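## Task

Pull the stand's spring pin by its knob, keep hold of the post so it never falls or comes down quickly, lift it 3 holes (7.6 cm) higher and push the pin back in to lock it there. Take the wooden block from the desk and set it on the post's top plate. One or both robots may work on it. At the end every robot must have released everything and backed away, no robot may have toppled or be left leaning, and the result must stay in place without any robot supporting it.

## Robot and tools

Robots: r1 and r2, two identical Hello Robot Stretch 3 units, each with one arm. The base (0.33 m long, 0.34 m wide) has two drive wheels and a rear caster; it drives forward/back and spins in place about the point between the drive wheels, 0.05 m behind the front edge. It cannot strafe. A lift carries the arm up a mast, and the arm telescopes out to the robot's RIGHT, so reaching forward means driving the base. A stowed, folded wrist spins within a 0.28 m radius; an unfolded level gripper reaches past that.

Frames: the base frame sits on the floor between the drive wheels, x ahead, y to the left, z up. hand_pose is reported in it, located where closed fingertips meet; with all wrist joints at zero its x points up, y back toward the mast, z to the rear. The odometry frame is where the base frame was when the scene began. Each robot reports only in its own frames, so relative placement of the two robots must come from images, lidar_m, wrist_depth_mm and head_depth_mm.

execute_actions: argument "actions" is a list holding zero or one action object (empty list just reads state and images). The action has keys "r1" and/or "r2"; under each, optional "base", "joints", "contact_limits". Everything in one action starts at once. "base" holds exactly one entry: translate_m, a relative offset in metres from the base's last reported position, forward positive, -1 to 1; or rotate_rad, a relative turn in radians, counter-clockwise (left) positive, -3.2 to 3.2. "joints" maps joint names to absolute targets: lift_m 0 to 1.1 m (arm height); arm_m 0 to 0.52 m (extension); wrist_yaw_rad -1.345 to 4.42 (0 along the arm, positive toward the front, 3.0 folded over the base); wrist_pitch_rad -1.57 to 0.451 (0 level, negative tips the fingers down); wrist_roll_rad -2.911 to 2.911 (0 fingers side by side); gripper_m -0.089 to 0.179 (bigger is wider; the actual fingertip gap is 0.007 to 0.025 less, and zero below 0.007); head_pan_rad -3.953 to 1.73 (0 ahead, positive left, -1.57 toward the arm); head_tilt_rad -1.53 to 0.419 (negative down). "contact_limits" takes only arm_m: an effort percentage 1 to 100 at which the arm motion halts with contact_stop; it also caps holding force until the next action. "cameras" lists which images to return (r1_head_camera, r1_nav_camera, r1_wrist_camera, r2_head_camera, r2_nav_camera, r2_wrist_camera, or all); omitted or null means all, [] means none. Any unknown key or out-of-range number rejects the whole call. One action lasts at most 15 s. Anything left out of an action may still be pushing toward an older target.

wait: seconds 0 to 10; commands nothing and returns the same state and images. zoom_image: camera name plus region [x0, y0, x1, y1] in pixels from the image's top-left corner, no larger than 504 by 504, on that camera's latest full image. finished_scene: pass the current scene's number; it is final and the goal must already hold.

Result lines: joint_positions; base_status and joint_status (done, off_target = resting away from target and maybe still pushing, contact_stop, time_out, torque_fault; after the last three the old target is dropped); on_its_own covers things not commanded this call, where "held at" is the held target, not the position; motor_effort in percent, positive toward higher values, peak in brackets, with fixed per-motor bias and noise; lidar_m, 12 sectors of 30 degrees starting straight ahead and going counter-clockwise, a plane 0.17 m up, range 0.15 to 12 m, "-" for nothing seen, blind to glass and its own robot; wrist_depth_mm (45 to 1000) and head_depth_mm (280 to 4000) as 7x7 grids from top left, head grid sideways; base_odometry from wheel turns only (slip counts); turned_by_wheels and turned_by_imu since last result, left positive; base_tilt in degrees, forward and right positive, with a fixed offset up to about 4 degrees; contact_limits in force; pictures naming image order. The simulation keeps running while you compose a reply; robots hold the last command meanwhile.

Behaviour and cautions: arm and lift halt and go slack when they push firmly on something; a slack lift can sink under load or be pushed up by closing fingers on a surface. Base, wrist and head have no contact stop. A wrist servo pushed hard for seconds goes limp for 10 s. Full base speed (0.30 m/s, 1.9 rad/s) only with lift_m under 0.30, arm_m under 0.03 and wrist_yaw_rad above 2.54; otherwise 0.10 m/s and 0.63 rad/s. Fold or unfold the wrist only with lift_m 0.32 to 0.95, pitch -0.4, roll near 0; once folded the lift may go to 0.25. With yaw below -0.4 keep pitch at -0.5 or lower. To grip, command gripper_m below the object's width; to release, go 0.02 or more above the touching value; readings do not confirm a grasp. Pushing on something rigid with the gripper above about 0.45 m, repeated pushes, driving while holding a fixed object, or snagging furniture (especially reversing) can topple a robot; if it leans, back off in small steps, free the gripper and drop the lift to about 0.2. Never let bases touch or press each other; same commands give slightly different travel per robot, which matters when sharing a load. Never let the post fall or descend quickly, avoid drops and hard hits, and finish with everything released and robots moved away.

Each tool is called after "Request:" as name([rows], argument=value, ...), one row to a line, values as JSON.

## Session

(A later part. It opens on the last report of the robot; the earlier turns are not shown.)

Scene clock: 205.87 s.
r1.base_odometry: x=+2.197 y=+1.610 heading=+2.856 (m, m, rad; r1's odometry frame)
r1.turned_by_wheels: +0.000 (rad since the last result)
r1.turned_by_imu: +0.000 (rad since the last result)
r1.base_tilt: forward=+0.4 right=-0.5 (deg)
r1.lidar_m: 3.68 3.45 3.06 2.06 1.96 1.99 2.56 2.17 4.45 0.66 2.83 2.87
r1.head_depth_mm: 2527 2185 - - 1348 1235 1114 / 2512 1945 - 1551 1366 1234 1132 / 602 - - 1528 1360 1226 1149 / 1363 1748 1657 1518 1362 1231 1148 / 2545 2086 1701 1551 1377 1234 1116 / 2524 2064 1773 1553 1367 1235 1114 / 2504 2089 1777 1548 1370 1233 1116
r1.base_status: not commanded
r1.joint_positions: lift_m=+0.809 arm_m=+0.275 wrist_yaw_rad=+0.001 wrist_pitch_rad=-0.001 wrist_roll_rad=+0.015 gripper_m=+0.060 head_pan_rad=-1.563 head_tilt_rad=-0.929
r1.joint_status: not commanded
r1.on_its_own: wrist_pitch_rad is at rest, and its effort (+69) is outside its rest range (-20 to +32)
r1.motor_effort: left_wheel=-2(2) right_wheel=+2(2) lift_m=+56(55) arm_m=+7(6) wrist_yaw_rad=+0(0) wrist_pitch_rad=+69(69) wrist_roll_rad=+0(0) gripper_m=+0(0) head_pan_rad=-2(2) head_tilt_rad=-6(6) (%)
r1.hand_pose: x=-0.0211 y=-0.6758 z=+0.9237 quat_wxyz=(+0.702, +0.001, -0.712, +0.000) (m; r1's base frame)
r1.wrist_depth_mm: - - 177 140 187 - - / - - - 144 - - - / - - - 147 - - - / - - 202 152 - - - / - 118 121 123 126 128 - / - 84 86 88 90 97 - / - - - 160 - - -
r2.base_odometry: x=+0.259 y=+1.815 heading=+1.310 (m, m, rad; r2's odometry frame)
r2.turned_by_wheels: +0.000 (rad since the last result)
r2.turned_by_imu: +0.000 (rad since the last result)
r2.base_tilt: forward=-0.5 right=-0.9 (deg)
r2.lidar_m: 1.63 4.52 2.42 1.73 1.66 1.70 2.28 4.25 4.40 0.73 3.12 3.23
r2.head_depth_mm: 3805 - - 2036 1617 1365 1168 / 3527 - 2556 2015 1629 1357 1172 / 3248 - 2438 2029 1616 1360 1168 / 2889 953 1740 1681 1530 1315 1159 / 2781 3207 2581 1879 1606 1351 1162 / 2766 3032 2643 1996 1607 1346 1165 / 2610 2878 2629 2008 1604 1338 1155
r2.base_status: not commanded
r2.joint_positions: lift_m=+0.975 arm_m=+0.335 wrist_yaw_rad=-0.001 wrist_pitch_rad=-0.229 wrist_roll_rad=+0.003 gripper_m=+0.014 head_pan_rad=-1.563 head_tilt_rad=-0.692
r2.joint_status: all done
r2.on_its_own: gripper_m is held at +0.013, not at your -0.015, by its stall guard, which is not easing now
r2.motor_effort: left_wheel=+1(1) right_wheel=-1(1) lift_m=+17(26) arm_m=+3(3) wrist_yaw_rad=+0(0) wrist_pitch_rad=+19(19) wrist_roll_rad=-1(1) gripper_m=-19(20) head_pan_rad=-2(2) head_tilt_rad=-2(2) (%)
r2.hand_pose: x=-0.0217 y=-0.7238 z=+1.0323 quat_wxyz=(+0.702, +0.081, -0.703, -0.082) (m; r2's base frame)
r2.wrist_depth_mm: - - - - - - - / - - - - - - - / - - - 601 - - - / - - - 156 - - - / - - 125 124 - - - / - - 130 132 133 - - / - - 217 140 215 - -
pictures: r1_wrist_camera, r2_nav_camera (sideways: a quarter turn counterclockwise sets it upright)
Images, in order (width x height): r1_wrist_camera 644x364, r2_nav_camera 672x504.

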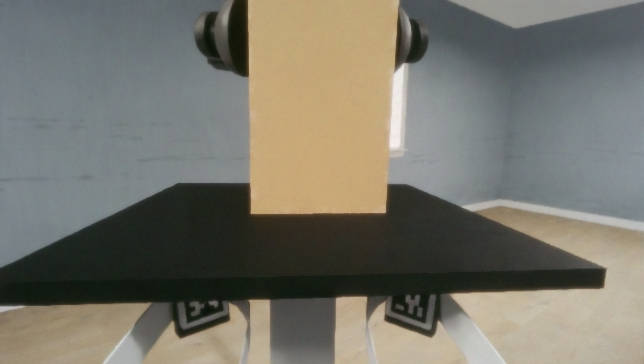

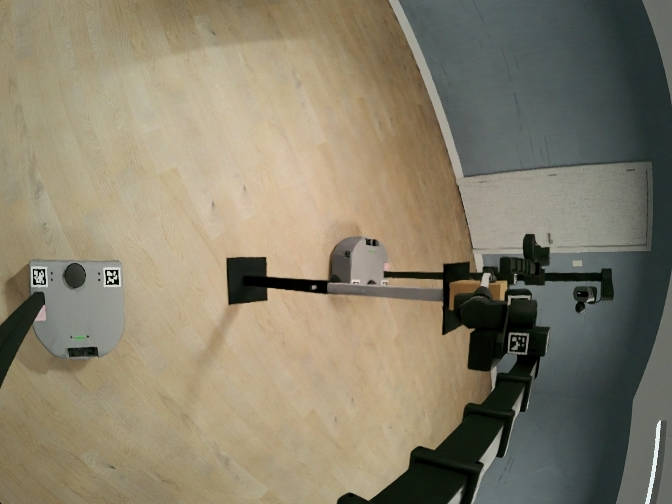

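Request:
execute_actions([
  {"r2":{"joints":{"lift_m":0.963}}},
], cameras=["r1_wrist_camera"])

Request:
execute_actions([
  {"r2":{"joints":{"gripper_m":0.085}}},
], cameras=[])

Request:
execute_actions([
  {"r2":{"joints":{"arm_m":0.12}}},
], cameras=["r1_wrist_camera"])

Request:
execute_actions([
  {"r2":{"joints":{"lift_m":0.362,"wrist_pitch_rad":0,"wrist_roll_rad":1.57,"gripper_m":0.05,"head_tilt_rad":-0.94}}},
], cameras=[])

Request:
execute_actions([
  {"r2":{"joints":{"arm_m":0.27}}},
], cameras=["r2_wrist_camera","r2_head_camera"])

Scene clock: 210.97 s.
r1.base_odometry: x=+2.197 y=+1.610 heading=+2.856 (m, m, rad; r1's odometry frame)
r1.turned_by_wheels: +0.000 (rad since the last result)
r1.turned_by_imu: +0.001 (rad since the last result)
r1.base_tilt: forward=+0.5 right=-0.6 (deg)
r1.lidar_m: 3.69 3.45 3.08 2.06 1.96 1.99 2.55 2.17 4.44 0.66 2.82 2.88
r1.head_depth_mm: 2568 2215 - - 1356 1230 1121 / 2452 1939 - 1544 1372 1231 1132 / 600 - - 1519 1364 1232 1142 / 1369 1743 1655 1526 1357 1234 1150 / 2521 2081 1707 1540 1370 1231 1117 / 2529 2102 1791 1545 1369 1226 1119 / 2504 2108 1794 1559 1375 1238 1119
r1.base_status: not commanded
r1.joint_positions: lift_m=+0.810 arm_m=+0.275 wrist_yaw_rad=+0.001 wrist_pitch_rad=-0.050 wrist_roll_rad=+0.015 gripper_m=+0.060 head_pan_rad=-1.563 head_tilt_rad=-0.929
r1.joint_status: not commanded
r1.on_its_own: wrist_pitch_rad is held at -0.018, not at your +0.150, by its stall guard, which is not easing now
r1.motor_effort: left_wheel=-2(2) right_wheel=+0(2) lift_m=+45(44) arm_m=+6(6) wrist_yaw_rad=-2(1) wrist_pitch_rad=+14(15) wrist_roll_rad=+0(0) gripper_m=-1(0) head_pan_rad=-2(2) head_tilt_rad=-5(5) (%)
r1.hand_pose: x=-0.0211 y=-0.6743 z=+0.9115 quat_wxyz=(+0.702, +0.018, -0.712, -0.018) (m; r1's base frame)
r1.wrist_depth_mm: - - 170 136 181 - - / - - - 140 - - - / - - - 145 - - - / - - 189 149 200 - - / - 121 123 125 127 130 - / 89 84 86 91 92 95 - / - - - 164 - - -
r2.base_odometry: x=+0.259 y=+1.815 heading=+1.310 (m, m, rad; r2's odometry frame)
r2.turned_by_wheels: +0.000 (rad since the last result)
r2.turned_by_imu: +0.000 (rad since the last result)
r2.base_tilt: forward=-0.5 right=-0.8 (deg)
r2.lidar_m: 1.63 4.51 2.42 1.73 1.66 1.70 2.28 4.26 4.38 0.73 3.12 3.21
r2.head_depth_mm: 3778 - - 1963 1632 1362 1170 / 3533 3791 2551 2019 1625 1353 1170 / 3320 - 2366 2028 1627 1356 1167 / 2879 954 814 1662 1525 1302 1164 / 2792 3193 2541 1876 1623 1358 1160 / 2760 3044 2648 2014 1617 1344 1161 / 2596 2860 2631 2000 1597 1345 1154
r2.base_status: not commanded
r2.joint_positions: lift_m=+0.963 arm_m=+0.335 wrist_yaw_rad=-0.001 wrist_pitch_rad=-0.222 wrist_roll_rad=+0.003 gripper_m=+0.014 head_pan_rad=-1.563 head_tilt_rad=-0.692
r2.joint_status: all done
r2.on_its_own: gripper_m is held at +0.013, not at your -0.015, by its stall guard, which is not easing now
r2.motor_effort: left_wheel=+1(1) right_wheel=-1(2) lift_m=+17(15) arm_m=+3(3) wrist_yaw_rad=+0(1) wrist_pitch_rad=+16(19) wrist_roll_rad=-1(1) gripper_m=-19(20) head_pan_rad=-2(2) head_tilt_rad=-3(3) (%)
r2.hand_pose: x=-0.0217 y=-0.7244 z=+1.0222 quat_wxyz=(+0.702, +0.078, -0.704, -0.079) (m; r2's base frame)
r2.wrist_depth_mm: - - - - - - - / - - - - - - - / - - - 566 - - - / - - - 155 - - - / - - 125 123 - - - / - - 130 132 133 - - / - - 217 140 213 - -
pictures: r1_wrist_camera
Images, in order (width x height): r1_wrist_camera 644x364.

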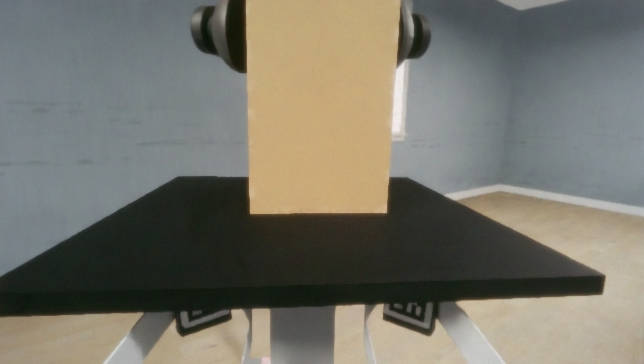

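Scene clock: 212.20 s.
r1.base_odometry: x=+2.197 y=+1.610 heading=+2.856 (m, m, rad; r1's odometry frame)
r1.turned_by_wheels: +0.000 (rad since the last result)
r1.turned_by_imu: +0.000 (rad since the last result)
r1.base_tilt: forward=+0.4 right=-0.6 (deg)
r1.lidar_m: 3.70 3.46 3.07 2.07 1.96 1.99 2.57 2.17 4.47 0.66 2.83 2.87
r1.head_depth_mm: 2529 2191 - - 1346 1232 1121 / 2524 1939 - 1559 1375 1230 1132 / 600 - - 1523 1354 1232 1143 / 1423 1736 1671 1528 1354 1234 1149 / 2512 2105 1706 1549 1371 1227 1117 / 2521 2080 1772 1552 1368 1229 1117 / 2502 2088 1788 1545 1379 1239 1117
r1.base_status: not commanded
r1.joint_positions: lift_m=+0.810 arm_m=+0.275 wrist_yaw_rad=+0.001 wrist_pitch_rad=-0.072 wrist_roll_rad=+0.015 gripper_m=+0.060 head_pan_rad=-1.563 head_tilt_rad=-0.929
r1.joint_status: not commanded
r1.on_its_own: wrist_pitch_rad is held at -0.018, not at your +0.150, by its stall guard, which is not easing now
r1.motor_effort: left_wheel=-2(2) right_wheel=+1(1) lift_m=+44(45) arm_m=+7(7) wrist_yaw_rad=-2(0) wrist_pitch_rad=+24(26) wrist_roll_rad=+0(0) gripper_m=+0(1) head_pan_rad=-2(1) head_tilt_rad=-5(6) (%)
r1.hand_pose: x=-0.0211 y=-0.6735 z=+0.9060 quat_wxyz=(+0.702, +0.026, -0.712, -0.025) (m; r1's base frame)
r1.wrist_depth_mm: - - 175 136 182 - - / - - - 139 - - - / - - - 144 - - - / - - 186 149 199 - - / - 124 126 128 131 144 - / 93 88 89 90 92 98 - / - - - 166 - - -
r2.base_odometry: x=+0.259 y=+1.815 heading=+1.310 (m, m, rad; r2's odometry frame)
r2.turned_by_wheels: +0.000 (rad since the last result)
r2.turned_by_imu: +0.000 (rad since the last result)
r2.base_tilt: forward=-0.6 right=-0.8 (deg)
r2.lidar_m: 1.63 4.49 2.43 1.73 1.66 1.70 2.28 4.27 4.38 0.73 3.12 3.21
r2.head_depth_mm: 3785 - - 1977 1622 1359 1167 / 3469 3738 2582 2030 1626 1366 1175 / 3307 - 2353 2013 1621 1356 1159 / 2909 994 829 1675 1541 1315 1162 / 2786 3185 2544 1871 1613 1347 1155 / 2747 3061 2639 2018 1604 1354 1153 / 2583 2858 2629 2016 1613 1339 1149
r2.base_status: not commanded
r2.joint_positions: lift_m=+0.963 arm_m=+0.335 wrist_yaw_rad=-0.001 wrist_pitch_rad=-0.202 wrist_roll_rad=+0.003 gripper_m=+0.085 head_pan_rad=-1.563 head_tilt_rad=-0.692
r2.joint_status: all done
r2.motor_effort: left_wheel=+1(1) right_wheel=-2(2) lift_m=+17(17) arm_m=+3(3) wrist_yaw_rad=+1(1) wrist_pitch_rad=+9(16) wrist_roll_rad=-1(1) gripper_m=+0(77) head_pan_rad=-2(2) head_tilt_rad=-3(4) (%)
r2.hand_pose: x=-0.0217 y=-0.7259 z=+1.0269 quat_wxyz=(+0.703, +0.071, -0.704, -0.072) (m; r2's base frame)
r2.wrist_depth_mm: - - - - - - - / - - - - - - - / - - - 906 - - - / - - - 193 - - - / - - 154 135 - - - / - - 127 127 129 - - / - - 234 137 228 - -
pictures: none
No camera images: the call's "cameras" was empty. Leave "cameras" out to get every camera's image.

Scene clock: 215.03 s.
r1.base_odometry: x=+2.197 y=+1.610 heading=+2.856 (m, m, rad; r1's odometry frame)
r1.turned_by_wheels: +0.000 (rad since the last result)
r1.turned_by_imu: +0.000 (rad since the last result)
r1.base_tilt: forward=+0.5 right=-0.5 (deg)
r1.lidar_m: 3.71 3.46 3.08 2.06 1.96 1.99 2.56 2.16 4.45 0.66 2.82 2.86
r1.head_depth_mm: 2513 2200 - - 1350 1234 1117 / 2529 1953 - 1547 1376 1227 1139 / 599 - - 1524 1365 1231 1138 / 1411 1738 1663 1519 1353 1232 1147 / 2530 2089 1703 1555 1374 1235 1114 / 2531 2095 1789 1553 1371 1235 1118 / 2502 2101 1775 1550 1364 1235 1117
r1.base_status: not commanded
r1.joint_positions: lift_m=+0.810 arm_m=+0.275 wrist_yaw_rad=+0.001 wrist_pitch_rad=-0.072 wrist_roll_rad=+0.015 gripper_m=+0.060 head_pan_rad=-1.563 head_tilt_rad=-0.929
r1.joint_status: not commanded
r1.on_its_own: wrist_pitch_rad is held at -0.018, not at your +0.150, by its stall guard, which is not easing now
r1.motor_effort: left_wheel=-2(2) right_wheel=+2(1) lift_m=+45(45) arm_m=+6(6) wrist_yaw_rad=+0(1) wrist_pitch_rad=+24(24) wrist_roll_rad=+0(0) gripper_m=-1(1) head_pan_rad=-2(2) head_tilt_rad=-5(5) (%)
r1.hand_pose: x=-0.0211 y=-0.6735 z=+0.9060 quat_wxyz=(+0.702, +0.026, -0.712, -0.025) (m; r1's base frame)
r1.wrist_depth_mm: - - 846 136 - - - / - - - 140 - - - / - - - 144 - - - / - - 186 149 199 - - / - 123 126 128 130 144 - / 92 88 89 90 92 98 - / - - - 165 - - -
r2.base_odometry: x=+0.259 y=+1.815 heading=+1.310 (m, m, rad; r2's odometry frame)
r2.turned_by_wheels: +0.000 (rad since the last result)
r2.turned_by_imu: +0.000 (rad since the last result)
r2.base_tilt: forward=-0.5 right=-0.9 (deg)
r2.lidar_m: 1.63 4.51 2.43 1.73 1.66 1.70 2.28 4.28 4.40 0.73 3.13 3.22
r2.head_depth_mm: 3811 - - - 1578 1363 1168 / 3520 3775 - - 1530 1353 1158 / 3279 3574 - - 1538 1347 1168 / 2870 910 746 1701 1524 1316 1160 / 2767 3206 2660 1867 1608 1344 1155 / 2731 3027 2657 1993 1618 1346 1156 / 2609 2883 2613 1993 1615 1342 1155
r2.base_status: not commanded
r2.joint_positions: lift_m=+0.963 arm_m=+0.120 wrist_yaw_rad=-0.001 wrist_pitch_rad=-0.201 wrist_roll_rad=+0.003 gripper_m=+0.085 head_pan_rad=-1.563 head_tilt_rad=-0.692
r2.joint_status: all done
r2.motor_effort: left_wheel=+1(1) right_wheel=-2(1) lift_m=+17(17) arm_m=-3(6) wrist_yaw_rad=+0(1) wrist_pitch_rad=+8(9) wrist_roll_rad=-1(1) gripper_m=+0(0) head_pan_rad=-3(2) head_tilt_rad=-4(4) (%)
r2.hand_pose: x=-0.0217 y=-0.5115 z=+1.0271 quat_wxyz=(+0.703, +0.071, -0.704, -0.072) (m; r2's base frame)
r2.wrist_depth_mm: - - - - - - - / - - - - - - - / - - - 618 - - - / - - - 353 - - - / - - - 362 - - - / - - - - - - - / - - - - - - -
pictures: r1_wrist_camera
Images, in order (width x height): r1_wrist_camera 644x364.

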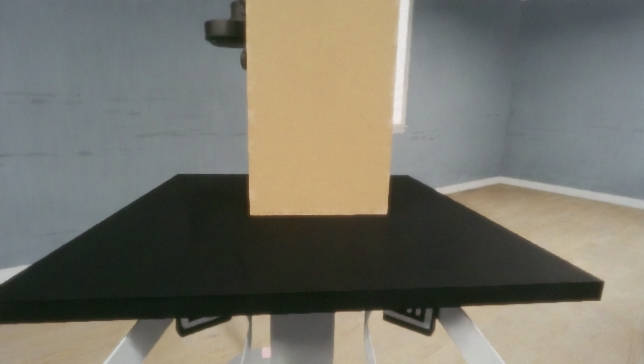

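Scene clock: 221.33 s.
r1.base_odometry: x=+2.197 y=+1.610 heading=+2.856 (m, m, rad; r1's odometry frame)
r1.turned_by_wheels: +0.000 (rad since the last result)
r1.turned_by_imu: +0.001 (rad since the last result)
r1.base_tilt: forward=+0.5 right=-0.5 (deg)
r1.lidar_m: 3.70 3.46 3.08 2.07 1.96 1.99 2.56 2.17 4.45 0.66 2.83 2.87
r1.head_depth_mm: 2515 2191 - - 1341 1235 1115 / 2543 1942 - 1549 1371 1237 1132 / 600 - - 1521 1370 1232 1141 / 1385 1249 1657 1522 1356 1229 1150 / 2408 2092 1710 1557 1372 1237 1118 / 2537 2090 1782 1545 1372 1234 1119 / 2503 2107 1785 1545 1365 1235 1121
r1.base_status: not commanded
r1.joint_positions: lift_m=+0.810 arm_m=+0.275 wrist_yaw_rad=+0.001 wrist_pitch_rad=-0.072 wrist_roll_rad=+0.015 gripper_m=+0.060 head_pan_rad=-1.563 head_tilt_rad=-0.929
r1.joint_status: not commanded
r1.on_its_own: wrist_pitch_rad is held at -0.018, not at your +0.150, by its stall guard, which is not easing now
r1.motor_effort: left_wheel=-2(2) right_wheel=+1(2) lift_m=+45(44) arm_m=+6(6) wrist_yaw_rad=+0(1) wrist_pitch_rad=+24(24) wrist_roll_rad=+0(0) gripper_m=+0(1) head_pan_rad=-2(2) head_tilt_rad=-5(5) (%)
r1.hand_pose: x=-0.0211 y=-0.6735 z=+0.9060 quat_wxyz=(+0.702, +0.026, -0.712, -0.025) (m; r1's base frame)
r1.wrist_depth_mm: - - - 135 - - - / - - - 140 - - - / - - - 144 - - - / - - 187 149 197 - - / - 124 126 128 130 144 - / 92 88 89 90 92 98 - / - - - 165 - - -
r2.base_odometry: x=+0.259 y=+1.815 heading=+1.310 (m, m, rad; r2's odometry frame)
r2.turned_by_wheels: +0.000 (rad since the last result)
r2.turned_by_imu: +0.001 (rad since the last result)
r2.base_tilt: forward=-0.5 right=-0.9 (deg)
r2.lidar_m: 1.63 4.50 2.41 1.73 1.66 1.70 2.28 4.25 4.36 0.73 3.12 3.21
r2.head_depth_mm: 2981 2329 1904 1612 1388 1233 1102 / 2951 2310 1868 1596 1387 1234 1114 / 2836 2169 1881 1596 1385 - - / 618 765 1666 1529 1382 1178 1125 / 2897 2213 1766 1588 1379 1215 1088 / 2812 2253 1856 1583 1377 1207 1088 / 2697 2246 1874 1573 1366 1210 1083
r2.base_status: not commanded
r2.joint_positions: lift_m=+0.362 arm_m=+0.120 wrist_yaw_rad=-0.001 wrist_pitch_rad=-0.023 wrist_roll_rad=+1.569 gripper_m=+0.050 head_pan_rad=-1.563 head_tilt_rad=-0.928
r2.joint_status: all done
r2.motor_effort: left_wheel=+1(2) right_wheel=-2(2) lift_m=+16(18) arm_m=-3(3) wrist_yaw_rad=+1(0) wrist_pitch_rad=+9(10) wrist_roll_rad=+0(1) gripper_m=+0(79) head_pan_rad=-3(2) head_tilt_rad=-4(22) (%)
r2.hand_pose: x=-0.0216 y=-0.5208 z=+0.4709 quat_wxyz=(+0.001, -0.001, -1.000, -0.012) (m; r2's base frame)
r2.wrist_depth_mm: - - - - - 833 561 / - - - - - 824 553 / - - - - - 837 547 / 378 375 379 378 377 377 386 / - - - - - 824 559 / - - - - - 835 557 / - - - - - 791 561
pictures: none
No camera images: the call's "cameras" was empty. Leave "cameras" out to get every camera's image.

Scene clock: 223.70 s.
r1.base_odometry: x=+2.197 y=+1.610 heading=+2.856 (m, m, rad; r1's odometry frame)
r1.turned_by_wheels: +0.000 (rad since the last result)
r1.turned_by_imu: +0.000 (rad since the last result)
r1.base_tilt: forward=+0.7 right=-0.5 (deg)
r1.lidar_m: 3.70 3.45 3.06 2.07 1.96 1.98 2.56 2.17 4.48 0.66 2.83 2.87
r1.head_depth_mm: 2526 2201 - - 1346 1221 1122 / 2516 1947 - 1556 1377 1228 1132 / 599 - - 1520 1354 1226 1138 / 1392 1175 1663 1521 1355 1233 1146 / 2394 2106 1706 1545 1374 1233 1118 / 2529 2103 1775 1547 1379 1233 1116 / 2501 2106 1783 1563 1370 1236 1117
r1.base_status: not commanded
r1.joint_positions: lift_m=+0.810 arm_m=+0.275 wrist_yaw_rad=+0.001 wrist_pitch_rad=-0.072 wrist_roll_rad=+0.015 gripper_m=+0.060 head_pan_rad=-1.563 head_tilt_rad=-0.929
r1.joint_status: not commanded
r1.on_its_own: wrist_pitch_rad is held at -0.018, not at your +0.150, by its stall guard, which is not easing now
r1.motor_effort: left_wheel=-2(2) right_wheel=+2(1) lift_m=+45(45) arm_m=+5(6) wrist_yaw_rad=+0(0) wrist_pitch_rad=+24(24) wrist_roll_rad=+0(0) gripper_m=+0(0) head_pan_rad=-2(2) head_tilt_rad=-5(5) (%)
r1.hand_pose: x=-0.0211 y=-0.6735 z=+0.9060 quat_wxyz=(+0.702, +0.026, -0.712, -0.025) (m; r1's base frame)
r1.wrist_depth_mm: - - - 136 - - - / - - - 140 - - - / - - - 144 - - - / - - 187 148 199 - - / - 124 126 129 131 144 - / 93 88 89 90 92 98 - / - - - 165 - - -
r2.base_odometry: x=+0.259 y=+1.815 heading=+1.310 (m, m, rad; r2's odometry frame)
r2.turned_by_wheels: +0.000 (rad since the last result)
r2.turned_by_imu: +0.000 (rad since the last result)
r2.base_tilt: forward=-0.4 right=-0.9 (deg)
r2.lidar_m: 1.63 4.50 2.43 1.73 1.66 1.70 2.27 4.26 4.38 0.73 3.12 3.21
r2.head_depth_mm: 2981 2330 1909 1605 1392 1231 1104 / 2999 2305 1890 1592 1386 1228 1107 / 2843 2172 1876 1602 1423 1243 - / 617 766 1662 1556 1334 1216 1119 / 2891 2221 1772 1594 1372 1217 1089 / 2758 2293 1851 1570 1377 1215 1087 / 2700 2251 1866 1574 1376 1207 1085
r2.base_status: not commanded
r2.joint_positions: lift_m=+0.362 arm_m=+0.270 wrist_yaw_rad=-0.001 wrist_pitch_rad=-0.022 wrist_roll_rad=+1.569 gripper_m=+0.050 head_pan_rad=-1.563 head_tilt_rad=-0.928
r2.joint_status: all done
r2.motor_effort: left_wheel=+1(0) right_wheel=-2(3) lift_m=+16(16) arm_m=+3(5) wrist_yaw_rad=+0(0) wrist_pitch_rad=+8(9) wrist_roll_rad=+0(0) gripper_m=+0(0) head_pan_rad=-4(1) head_tilt_rad=-5(5) (%)
r2.hand_pose: x=-0.0216 y=-0.6704 z=+0.4711 quat_wxyz=(+0.001, -0.001, -1.000, -0.011) (m; r2's base frame)
r2.wrist_depth_mm: - - - - - 817 554 / - - - - - 833 552 / - - - - - 771 549 / 521 876 - 225 226 230 229 / 232 231 231 228 230 231 234 / - - - - - 830 561 / - - - - - 777 555
pictures: r2_head_camera (sideways: a quarter turn clockwise sets it upright), r2_wrist_camera
Images, in order (width x height): r2_head_camera 896x504, r2_wrist_camera 644x364.

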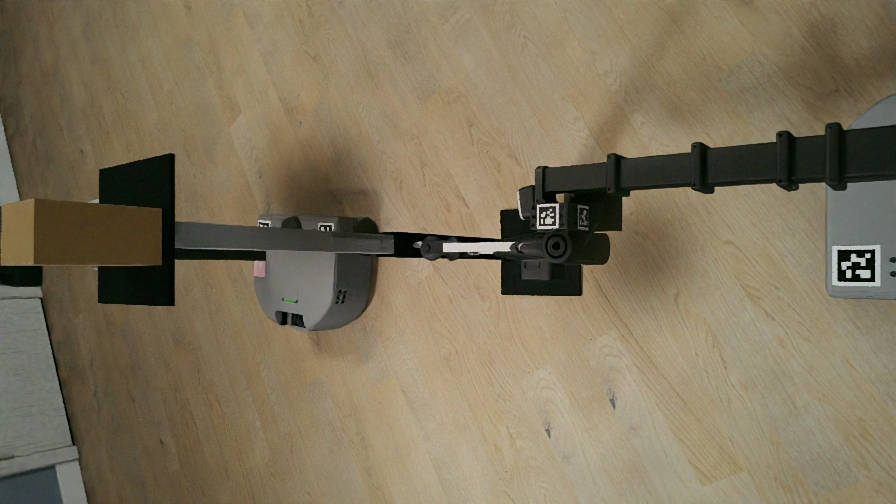

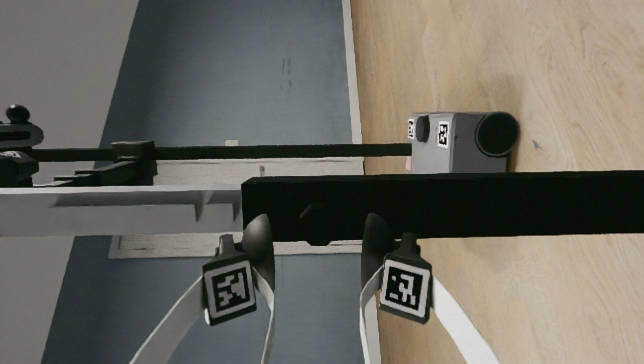

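Request:
execute_actions([
  {"r1":{"joints":{"lift_m":0.79,"wrist_pitch_rad":0.06}},"r2":{"base":{"translate_m":-0.003}}},
], cameras=[])

Request:
execute_actions([
  {"r1":{"joints":{"lift_m":0.77,"wrist_pitch_rad":0.15}},"r2":{"joints":{"arm_m":0.31}}},
], cameras=["r2_wrist_camera"])

Scene clock: 229.07 s.
r1.base_odometry: x=+2.197 y=+1.610 heading=+2.856 (m, m, rad; r1's odometry frame)
r1.turned_by_wheels: +0.000 (rad since the last result)
r1.turned_by_imu: +0.001 (rad since the last result)
r1.base_tilt: forward=+0.3 right=-0.7 (deg)
r1.lidar_m: 3.69 3.46 3.07 2.07 1.96 1.99 2.56 2.17 4.47 0.66 2.83 2.87
r1.head_depth_mm: 2516 2143 - - - 1236 1118 / 2509 2122 - 1550 1375 1231 1134 / 601 - - 1514 1363 1235 1140 / 1394 1167 1672 1525 1354 1233 1146 / 2316 2093 1696 1551 1379 1229 1116 / 2539 2087 1782 1554 1381 1234 1119 / 2498 2086 1775 1555 1371 1229 1116
r1.base_status: not commanded
r1.joint_positions: lift_m=+0.790 arm_m=+0.275 wrist_yaw_rad=+0.001 wrist_pitch_rad=+0.004 wrist_roll_rad=+0.015 gripper_m=+0.060 head_pan_rad=-1.563 head_tilt_rad=-0.929
r1.joint_status: wrist_pitch_rad off_target (ended at +0.004, target +0.060); the others done
r1.motor_effort: left_wheel=-2(2) right_wheel=+2(1) lift_m=+30(38) arm_m=+5(6) wrist_yaw_rad=-1(0) wrist_pitch_rad=+26(44) wrist_roll_rad=+0(0) gripper_m=+1(0) head_pan_rad=-1(2) head_tilt_rad=-5(6) (%)
r1.hand_pose: x=-0.0211 y=-0.6759 z=+0.9057 quat_wxyz=(+0.702, +0.000, -0.712, +0.001) (m; r1's base frame)
r1.wrist_depth_mm: - - - 141 - - - / - - - 143 - - - / - - - 146 - - - / - - 198 149 216 - - / - 114 116 118 121 123 - / - 83 85 90 90 93 - / - - - 159 - - -
r2.base_odometry: x=+0.258 y=+1.812 heading=+1.310 (m, m, rad; r2's odometry frame)
r2.turned_by_wheels: +0.000 (rad since the last result)
r2.turned_by_imu: +0.001 (rad since the last result)
r2.base_tilt: forward=-0.5 right=-0.8 (deg)
r2.lidar_m: 1.64 4.51 2.42 1.73 1.65 1.69 2.27 4.26 4.40 0.73 3.12 3.20
r2.head_depth_mm: 2993 2328 1910 1605 1397 1230 1101 / 2968 2293 1885 1608 1383 1220 1103 / 2818 2164 1884 1594 1416 1242 - / 607 784 1638 1562 1334 1215 1127 / 2914 2214 1753 1588 1374 1216 1087 / 2784 2274 1853 1585 1377 1221 1093 / 2665 2275 1868 1578 1372 1211 1086
r2.base_status: done
r2.joint_positions: lift_m=+0.362 arm_m=+0.270 wrist_yaw_rad=-0.001 wrist_pitch_rad=-0.022 wrist_roll_rad=+1.569 gripper_m=+0.050 head_pan_rad=-1.563 head_tilt_rad=-0.928
r2.joint_status: not commanded
r2.motor_effort: left_wheel=+0(3) right_wheel=-1(6) lift_m=+16(16) arm_m=+3(3) wrist_yaw_rad=+0(0) wrist_pitch_rad=+8(9) wrist_roll_rad=+0(0) gripper_m=-1(0) head_pan_rad=-1(2) head_tilt_rad=-5(5) (%)
r2.hand_pose: x=-0.0216 y=-0.6704 z=+0.4711 quat_wxyz=(+0.001, -0.001, -1.000, -0.011) (m; r2's base frame)
r2.wrist_depth_mm: - - - - - 809 552 / - - - - - 810 554 / - - - - - 766 553 / 488 835 - 248 242 235 231 / 232 232 233 226 229 231 234 / - - - - - 833 560 / - - - - - 778 562
pictures: none
No camera images: the call's "cameras" was empty. Leave "cameras" out to get every camera's image.

Scene clock: 230.43 s.
r1.base_odometry: x=+2.197 y=+1.610 heading=+2.856 (m, m, rad; r1's odometry frame)
r1.turned_by_wheels: +0.000 (rad since the last result)
r1.turned_by_imu: +0.000 (rad since the last result)
r1.base_tilt: forward=+0.5 right=-0.8 (deg)
r1.lidar_m: 3.68 3.45 3.09 2.07 1.96 1.99 2.56 2.17 4.47 0.66 2.83 2.87
r1.head_depth_mm: 2509 2120 - - - - 1114 / 2538 2096 - 1541 1372 1231 1132 / 601 622 - 1526 1361 1233 1138 / 1378 1154 1643 1528 1356 1227 1150 / 2315 2097 1698 1558 1369 1227 1116 / 2565 2095 1780 1548 1375 1236 1116 / 2493 2088 1780 1545 1379 1237 1118
r1.base_status: not commanded
r1.joint_positions: lift_m=+0.770 arm_m=+0.275 wrist_yaw_rad=+0.001 wrist_pitch_rad=+0.083 wrist_roll_rad=+0.015 gripper_m=+0.060 head_pan_rad=-1.563 head_tilt_rad=-0.929
r1.joint_status: wrist_pitch_rad off_target (ended at +0.083, target +0.150); the others done
r1.motor_effort: left_wheel=-2(2) right_wheel=+2(1) lift_m=+31(33) arm_m=+5(6) wrist_yaw_rad=+0(1) wrist_pitch_rad=+30(47) wrist_roll_rad=+0(0) gripper_m=+0(0) head_pan_rad=-2(2) head_tilt_rad=-4(6) (%)
r1.hand_pose: x=-0.0211 y=-0.6770 z=+0.9061 quat_wxyz=(+0.702, -0.028, -0.711, +0.030) (m; r1's base frame)
r1.wrist_depth_mm: - - - 148 - - - / - - - 149 - - - / - - - 150 - - - / - - 237 151 - - - / - 97 99 102 104 106 - / - - 151 154 90 - - / - - - 155 - - -
r2.base_odometry: x=+0.258 y=+1.812 heading=+1.310 (m, m, rad; r2's odometry frame)
r2.turned_by_wheels: +0.000 (rad since the last result)
r2.turned_by_imu: +0.000 (rad since the last result)
r2.base_tilt: forward=-0.5 right=-0.8 (deg)
r2.lidar_m: 1.63 4.52 2.43 1.73 1.65 1.69 2.27 4.26 4.40 0.73 3.11 3.22
r2.head_depth_mm: 2955 2319 1900 1607 1393 1229 1103 / 2956 2302 1893 1599 1378 1226 1106 / 2900 2178 1890 1609 1366 1227 - / 609 787 1645 1553 1355 1222 1125 / 2820 2205 1751 1583 1385 1220 1091 / 2786 2276 1874 1581 1376 1214 1089 / 2661 2255 1870 1589 1371 1209 1086
r2.base_status: not commanded
r2.joint_positions: lift_m=+0.362 arm_m=+0.309 wrist_yaw_rad=-0.001 wrist_pitch_rad=-0.020 wrist_roll_rad=+1.569 gripper_m=+0.050 head_pan_rad=-1.563 head_tilt_rad=-0.928
r2.joint_status: all done
r2.motor_effort: left_wheel=+1(1) right_wheel=-1(2) lift_m=+16(16) arm_m=+9(8) wrist_yaw_rad=+1(0) wrist_pitch_rad=+8(8) wrist_roll_rad=+0(0) gripper_m=-1(0) head_pan_rad=-3(2) head_tilt_rad=-6(5) (%)
r2.hand_pose: x=-0.0216 y=-0.7100 z=+0.4715 quat_wxyz=(+0.001, -0.001, -1.000, -0.011) (m; r2's base frame)
r2.wrist_depth_mm: - - - - - 814 552 / - - - - - 813 548 / - - - - - 731 561 / 633 937 - - 835 723 487 / 190 189 188 185 188 189 190 / - - - - - 851 567 / - - - - - 789 563
pictures: r2_wrist_camera
Images, in order (width x height): r2_wrist_camera 644x364.

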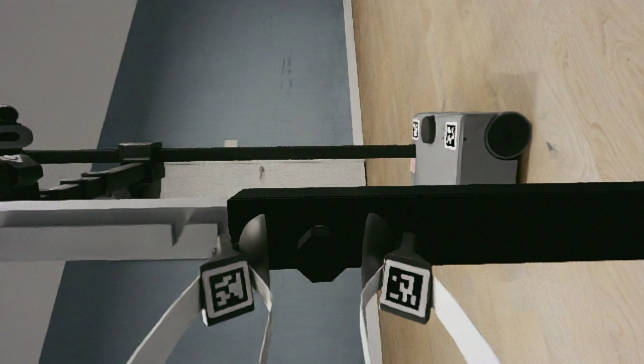

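Request:
execute_actions([
  {"r1":{"joints":{"lift_m":0.78}},"r2":{"joints":{"gripper_m":-0.089,"arm_m":0.308}}},
], cameras=[])

Request:
execute_actions([
  {"r1":{"joints":{"lift_m":0.814}},"r2":{"joints":{"arm_m":0.300}}},
], cameras=[])

Request:
execute_actions([
  {"r2":{"joints":{"gripper_m":0.05}}},
], cameras=[])

Request:
execute_actions([
  {"r1":{"joints":{"lift_m":0.80}}},
], cameras=["r2_wrist_camera"])

Scene clock: 236.80 s.
r1.base_odometry: x=+2.197 y=+1.610 heading=+2.856 (m, m, rad; r1's odometry frame)
r1.turned_by_wheels: +0.000 (rad since the last result)
r1.turned_by_imu: +0.001 (rad since the last result)
r1.base_tilt: forward=+0.4 right=-0.9 (deg)
r1.lidar_m: 3.69 3.46 3.06 2.07 1.95 1.99 2.57 2.17 4.47 0.66 2.82 2.88
r1.head_depth_mm: 2509 2141 - - - 1230 1111 / 2524 2087 - 1549 1371 1227 1135 / 600 629 - 1519 1366 1228 1139 / 1387 1139 1633 1516 1360 1233 1147 / 2314 2096 1706 1559 1378 1238 1113 / 2527 2091 1778 1549 1361 1232 1118 / 2498 2092 1782 1552 1374 1228 1118
r1.base_status: not commanded
r1.joint_positions: lift_m=+0.779 arm_m=+0.275 wrist_yaw_rad=+0.001 wrist_pitch_rad=+0.037 wrist_roll_rad=+0.015 gripper_m=+0.060 head_pan_rad=-1.563 head_tilt_rad=-0.929
r1.joint_status: all done
r1.on_its_own: wrist_pitch_rad is at rest, and its effort (+52) is outside its rest range (-20 to +32)
r1.motor_effort: left_wheel=-2(2) right_wheel=+1(1) lift_m=+51(50) arm_m=+5(6) wrist_yaw_rad=-1(0) wrist_pitch_rad=+52(54) wrist_roll_rad=+0(0) gripper_m=+0(0) head_pan_rad=-2(2) head_tilt_rad=-5(5) (%)
r1.hand_pose: x=-0.0211 y=-0.6766 z=+0.9037 quat_wxyz=(+0.702, -0.012, -0.712, +0.014) (m; r1's base frame)
r1.wrist_depth_mm: - - - 144 - - - / - - - 145 - - - / - - - 148 - - - / - - 214 150 - - - / - 110 113 115 118 120 - / - 83 85 88 90 - - / - - - 157 - - -
r2.base_odometry: x=+0.258 y=+1.812 heading=+1.310 (m, m, rad; r2's odometry frame)
r2.turned_by_wheels: +0.000 (rad since the last result)
r2.turned_by_imu: +0.000 (rad since the last result)
r2.base_tilt: forward=-0.5 right=-0.8 (deg)
r2.lidar_m: 1.63 4.50 2.43 1.72 1.65 1.70 2.27 4.24 4.37 0.73 3.11 3.19
r2.head_depth_mm: 3020 2309 1911 1614 1396 1234 1099 / 2960 2353 1903 1606 1386 1222 1103 / 2866 2157 1876 1604 1370 1228 - / 620 786 1637 1560 1346 1219 1127 / 2816 2215 1743 1592 1368 1214 1092 / 2787 2252 1855 1580 1376 1218 1087 / 2674 2271 1869 1578 1382 1206 1084
r2.base_status: not commanded
r2.joint_positions: lift_m=+0.362 arm_m=+0.307 wrist_yaw_rad=-0.001 wrist_pitch_rad=-0.010 wrist_roll_rad=+1.578 gripper_m=-0.087 head_pan_rad=-1.563 head_tilt_rad=-0.928
r2.joint_status: all done
r2.motor_effort: left_wheel=+2(0) right_wheel=-1(1) lift_m=+18(18) arm_m=+11(12) wrist_yaw_rad=+1(0) wrist_pitch_rad=+4(8) wrist_roll_rad=-3(3) gripper_m=-41(100) head_pan_rad=-2(2) head_tilt_rad=-5(5) (%)
r2.hand_pose: x=-0.0216 y=-0.7081 z=+0.4740 quat_wxyz=(-0.003, +0.000, -1.000, -0.006) (m; r2's base frame)
r2.wrist_depth_mm: - - - - - 831 560 / - - - - - 839 565 / - - - - - 718 564 / 640 946 - - 873 225 217 / 192 192 195 157 189 191 191 / - - - - - 856 574 / - - - - - 863 578
pictures: none
No camera images: the call's "cameras" was empty. Leave "cameras" out to get every camera's image.

Scene clock: 237.90 s.
r1.base_odometry: x=+2.197 y=+1.610 heading=+2.856 (m, m, rad; r1's odometry frame)
r1.turned_by_wheels: +0.000 (rad since the last result)
r1.turned_by_imu: +0.000 (rad since the last result)
r1.base_tilt: forward=+0.4 right=-0.6 (deg)
r1.lidar_m: 3.69 3.45 3.07 2.07 1.96 1.99 2.56 2.17 4.47 0.66 2.83 2.86
r1.head_depth_mm: 2521 2205 - - 1349 1232 1114 / 2537 1932 1695 1538 1372 1233 1135 / 600 - 1685 1525 1358 1233 1139 / 1367 1204 1632 1517 1361 1235 1149 / 2304 2077 1710 1546 1371 1237 1118 / 2542 2097 1786 1551 1368 1235 1120 / 2475 2091 1786 1542 1370 1241 1120
r1.base_status: not commanded
r1.joint_positions: lift_m=+0.813 arm_m=+0.275 wrist_yaw_rad=+0.001 wrist_pitch_rad=-0.005 wrist_roll_rad=+0.015 gripper_m=+0.060 head_pan_rad=-1.563 head_tilt_rad=-0.929
r1.joint_status: all done
r1.on_its_own: wrist_pitch_rad is at rest, and its effort (+71) is outside its rest range (-20 to +32)
r1.motor_effort: left_wheel=-2(2) right_wheel=+1(1) lift_m=+54(54) arm_m=+6(5) wrist_yaw_rad=-1(0) wrist_pitch_rad=+71(74) wrist_roll_rad=-1(1) gripper_m=+0(0) head_pan_rad=-1(2) head_tilt_rad=-4(5) (%)
r1.hand_pose: x=-0.0211 y=-0.6757 z=+0.9265 quat_wxyz=(+0.702, +0.003, -0.712, -0.002) (m; r1's base frame)
r1.wrist_depth_mm: - - - 140 - - - / - - - 143 - - - / - - - 146 - - - / - - 201 149 - - - / - 119 121 124 126 129 - / - 85 86 88 90 98 - / - - - 160 - - -
r2.base_odometry: x=+0.258 y=+1.812 heading=+1.310 (m, m, rad; r2's odometry frame)
r2.turned_by_wheels: +0.000 (rad since the last result)
r2.turned_by_imu: +0.001 (rad since the last result)
r2.base_tilt: forward=-0.5 right=-0.7 (deg)
r2.lidar_m: 1.64 4.52 2.43 1.73 1.66 1.70 2.27 4.27 4.39 0.73 3.13 3.20
r2.head_depth_mm: 2963 2290 1897 1621 1387 1227 1106 / 2981 2306 1908 1591 1386 1223 1105 / 2826 2144 1883 1596 1374 1232 - / 604 1620 1631 1555 1343 1222 1123 / 2903 2209 1751 1585 1378 1209 1085 / 2785 2275 1862 1584 1364 1214 1089 / 2672 2243 1854 1575 1374 1216 1088
r2.base_status: not commanded
r2.joint_positions: lift_m=+0.362 arm_m=+0.301 wrist_yaw_rad=+0.006 wrist_pitch_rad=-0.016 wrist_roll_rad=+1.576 gripper_m=-0.081 head_pan_rad=-1.563 head_tilt_rad=-0.928
r2.joint_status: all done
r2.on_its_own: gripper_m is held at -0.082, not at your -0.089, by its stall guard, which is still easing; arm_m is at rest, and its effort (-18) is outside its rest range (-14 to +14)
r2.motor_effort: left_wheel=+3(5) right_wheel=-4(4) lift_m=+18(18) arm_m=-18(22) wrist_yaw_rad=-8(8) wrist_pitch_rad=+6(7) wrist_roll_rad=-3(3) gripper_m=-18(41) head_pan_rad=-1(3) head_tilt_rad=-5(4) (%)
r2.hand_pose: x=-0.0198 y=-0.7022 z=+0.4724 quat_wxyz=(-0.002, +0.003, -1.000, -0.009) (m; r2's base frame)
r2.wrist_depth_mm: - - - - - 816 559 / - - - - - 833 556 / - - - - - 730 554 / 768 988 - - 227 217 208 / 196 198 195 152 195 196 197 / - - - - - 851 568 / - - - - - 862 558
pictures: none
No camera images: the call's "cameras" was empty. Leave "cameras" out to get every camera's image.

Scene clock: 239.70 s.
r1.base_odometry: x=+2.197 y=+1.610 heading=+2.856 (m, m, rad; r1's odometry frame)
r1.turned_by_wheels: +0.000 (rad since the last result)
r1.turned_by_imu: +0.000 (rad since the last result)
r1.base_tilt: forward=+0.4 right=-0.5 (deg)
r1.lidar_m: 3.67 3.44 3.06 2.07 1.96 1.99 2.56 2.17 4.48 0.66 2.83 2.87
r1.head_depth_mm: 2534 2205 - - 1348 1226 1116 / 2525 1944 1685 1550 1369 1232 1131 / 601 - 1674 1522 1361 1227 1140 / 1368 1200 1630 1524 1351 1228 1150 / 2344 2090 1707 1548 1378 1235 1114 / 2505 2078 1792 1555 1377 1233 1117 / 2495 2084 1785 1547 1379 1234 1120
r1.base_status: not commanded
r1.joint_positions: lift_m=+0.813 arm_m=+0.275 wrist_yaw_rad=+0.001 wrist_pitch_rad=-0.005 wrist_roll_rad=+0.015 gripper_m=+0.060 head_pan_rad=-1.563 head_tilt_rad=-0.929
r1.joint_status: not commanded
r1.on_its_own: wrist_pitch_rad is at rest, and its effort (+71) is outside its rest range (-20 to +32)
r1.motor_effort: left_wheel=-2(2) right_wheel=+1(1) lift_m=+55(55) arm_m=+5(5) wrist_yaw_rad=+0(1) wrist_pitch_rad=+71(71) wrist_roll_rad=+0(1) gripper_m=+0(0) head_pan_rad=-2(2) head_tilt_rad=-5(5) (%)
r1.hand_pose: x=-0.0211 y=-0.6757 z=+0.9266 quat_wxyz=(+0.702, +0.003, -0.712, -0.002) (m; r1's base frame)
r1.wrist_depth_mm: - - - 140 - - - / - - - 143 - - - / - - - 146 - - - / - - 201 150 - - - / - 119 121 124 126 129 - / - 85 86 88 90 97 - / - - - 160 - - -
r2.base_odometry: x=+0.258 y=+1.812 heading=+1.310 (m, m, rad; r2's odometry frame)
r2.turned_by_wheels: +0.000 (rad since the last result)
r2.turned_by_imu: +0.000 (rad since the last result)
r2.base_tilt: forward=-0.5 right=-0.9 (deg)
r2.lidar_m: 1.64 4.52 2.43 1.73 1.66 1.69 2.27 4.26 4.41 0.73 3.12 3.21
r2.head_depth_mm: 2946 2323 1890 1604 1392 1225 1101 / 2980 2315 1895 1591 1394 1222 1102 / 2834 2164 1892 1594 1384 1236 - / 604 1608 1636 1555 1338 1210 1118 / 2866 2203 1760 1585 1373 1225 1090 / 2807 2289 1867 1585 1368 1224 1086 / 2676 2260 1869 1582 1369 1201 1084
r2.base_status: not commanded
r2.joint_positions: lift_m=+0.362 arm_m=+0.300 wrist_yaw_rad=+0.001 wrist_pitch_rad=-0.022 wrist_roll_rad=+1.576 gripper_m=+0.050 head_pan_rad=-1.563 head_tilt_rad=-0.928
r2.joint_status: all done
r2.motor_effort: left_wheel=+1(3) right_wheel=-1(4) lift_m=+18(18) arm_m=-3(18) wrist_yaw_rad=-2(8) wrist_pitch_rad=+8(8) wrist_roll_rad=-3(2) gripper_m=+1(76) head_pan_rad=-2(2) head_tilt_rad=-5(6) (%)
r2.hand_pose: x=-0.0210 y=-0.7009 z=+0.4710 quat_wxyz=(-0.002, +0.001, -1.000, -0.011) (m; r2's base frame)
r2.wrist_depth_mm: - - - - - 815 550 / - - - - - 813 556 / - - - - - 732 559 / 770 983 - - 235 226 216 / 196 200 198 195 196 199 200 / - - - - - 857 566 / - - - - - 790 566
pictures: none
No camera images: the call's "cameras" was empty. Leave "cameras" out to get every camera's image.

Scene clock: 240.50 s.
r1.base_odometry: x=+2.197 y=+1.610 heading=+2.856 (m, m, rad; r1's odometry frame)
r1.turned_by_wheels: +0.000 (rad since the last result)
r1.turned_by_imu: +0.000 (rad since the last result)
r1.base_tilt: forward=+0.4 right=-0.6 (deg)
r1.lidar_m: 3.69 3.45 3.07 2.07 1.96 1.99 2.56 2.16 4.44 0.66 2.83 2.88
r1.head_depth_mm: 2513 2174 - - 1372 1228 1118 / 2524 2057 - 1553 1375 1229 1127 / 601 - - 1528 1364 1237 1142 / 1356 1213 1624 1517 1357 1228 1145 / 2339 2093 1714 1555 1372 1232 1118 / 2530 2098 1777 1547 1368 1230 1117 / 2501 2078 1783 1554 1371 1230 1121
r1.base_status: not commanded
r1.joint_positions: lift_m=+0.800 arm_m=+0.275 wrist_yaw_rad=+0.001 wrist_pitch_rad=+0.041 wrist_roll_rad=+0.015 gripper_m=+0.060 head_pan_rad=-1.563 head_tilt_rad=-0.929
r1.joint_status: all done
r1.on_its_own: wrist_pitch_rad is at rest, and its effort (+50) is outside its rest range (-20 to +32)
r1.motor_effort: left_wheel=-2(2) right_wheel=+2(1) lift_m=+34(49) arm_m=+5(5) wrist_yaw_rad=-1(1) wrist_pitch_rad=+50(71) wrist_roll_rad=-1(0) gripper_m=+0(1) head_pan_rad=-2(2) head_tilt_rad=-6(5) (%)
r1.hand_pose: x=-0.0211 y=-0.6766 z=+0.9251 quat_wxyz=(+0.702, -0.014, -0.712, +0.015) (m; r1's base frame)
r1.wrist_depth_mm: - - - 143 - - - / - - - 146 - - - / - - - 148 - - - / - - 213 150 - - - / - 110 112 114 117 119 - / - 82 85 154 90 - - / - - - 158 - - -
r2.base_odometry: x=+0.258 y=+1.812 heading=+1.310 (m, m, rad; r2's odometry frame)
r2.turned_by_wheels: +0.000 (rad since the last result)
r2.turned_by_imu: +0.000 (rad since the last result)
r2.base_tilt: forward=-0.5 right=-0.8 (deg)
r2.lidar_m: 1.64 4.53 2.42 1.73 1.65 1.70 2.27 4.25 4.39 0.73 3.11 3.22
r2.head_depth_mm: 2966 2318 1911 1621 1387 1224 1098 / 2982 2295 1888 1602 1391 1232 1106 / 2830 2180 1890 1586 1384 1238 - / 605 1597 1645 1557 1350 1221 1127 / 2923 2227 1760 1599 1382 1214 1088 / 2812 2257 1848 1575 1366 1212 1090 / 2692 2268 1856 1572 1370 1211 1081
r2.base_status: not commanded
r2.joint_positions: lift_m=+0.362 arm_m=+0.300 wrist_yaw_rad=+0.001 wrist_pitch_rad=-0.022 wrist_roll_rad=+1.576 gripper_m=+0.050 head_pan_rad=-1.563 head_tilt_rad=-0.928
r2.joint_status: not commanded
r2.motor_effort: left_wheel=+1(1) right_wheel=-1(2) lift_m=+18(18) arm_m=-3(3) wrist_yaw_rad=-2(3) wrist_pitch_rad=+8(8) wrist_roll_rad=-3(2) gripper_m=+0(0) head_pan_rad=-2(1) head_tilt_rad=-5(5) (%)
r2.hand_pose: x=-0.0210 y=-0.7009 z=+0.4710 quat_wxyz=(-0.002, +0.001, -1.000, -0.011) (m; r2's base frame)
r2.wrist_depth_mm: - - - - - 815 556 / - - - - - 814 546 / - - - - - 731 550 / 766 968 - - 236 224 217 / 198 199 198 194 197 199 201 / - - - - - 850 561 / - - - - - 806 564
pictures: r2_wrist_camera
Images, in order (width x height): r2_wrist_camera 644x364.

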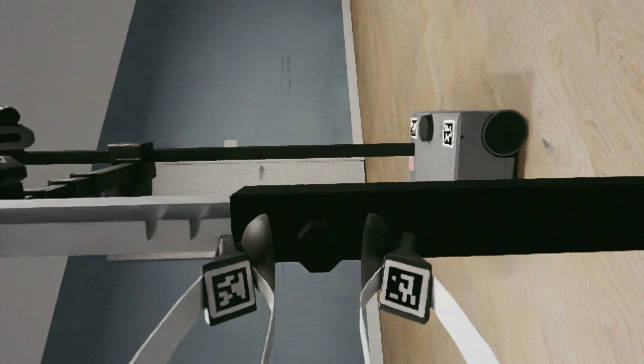

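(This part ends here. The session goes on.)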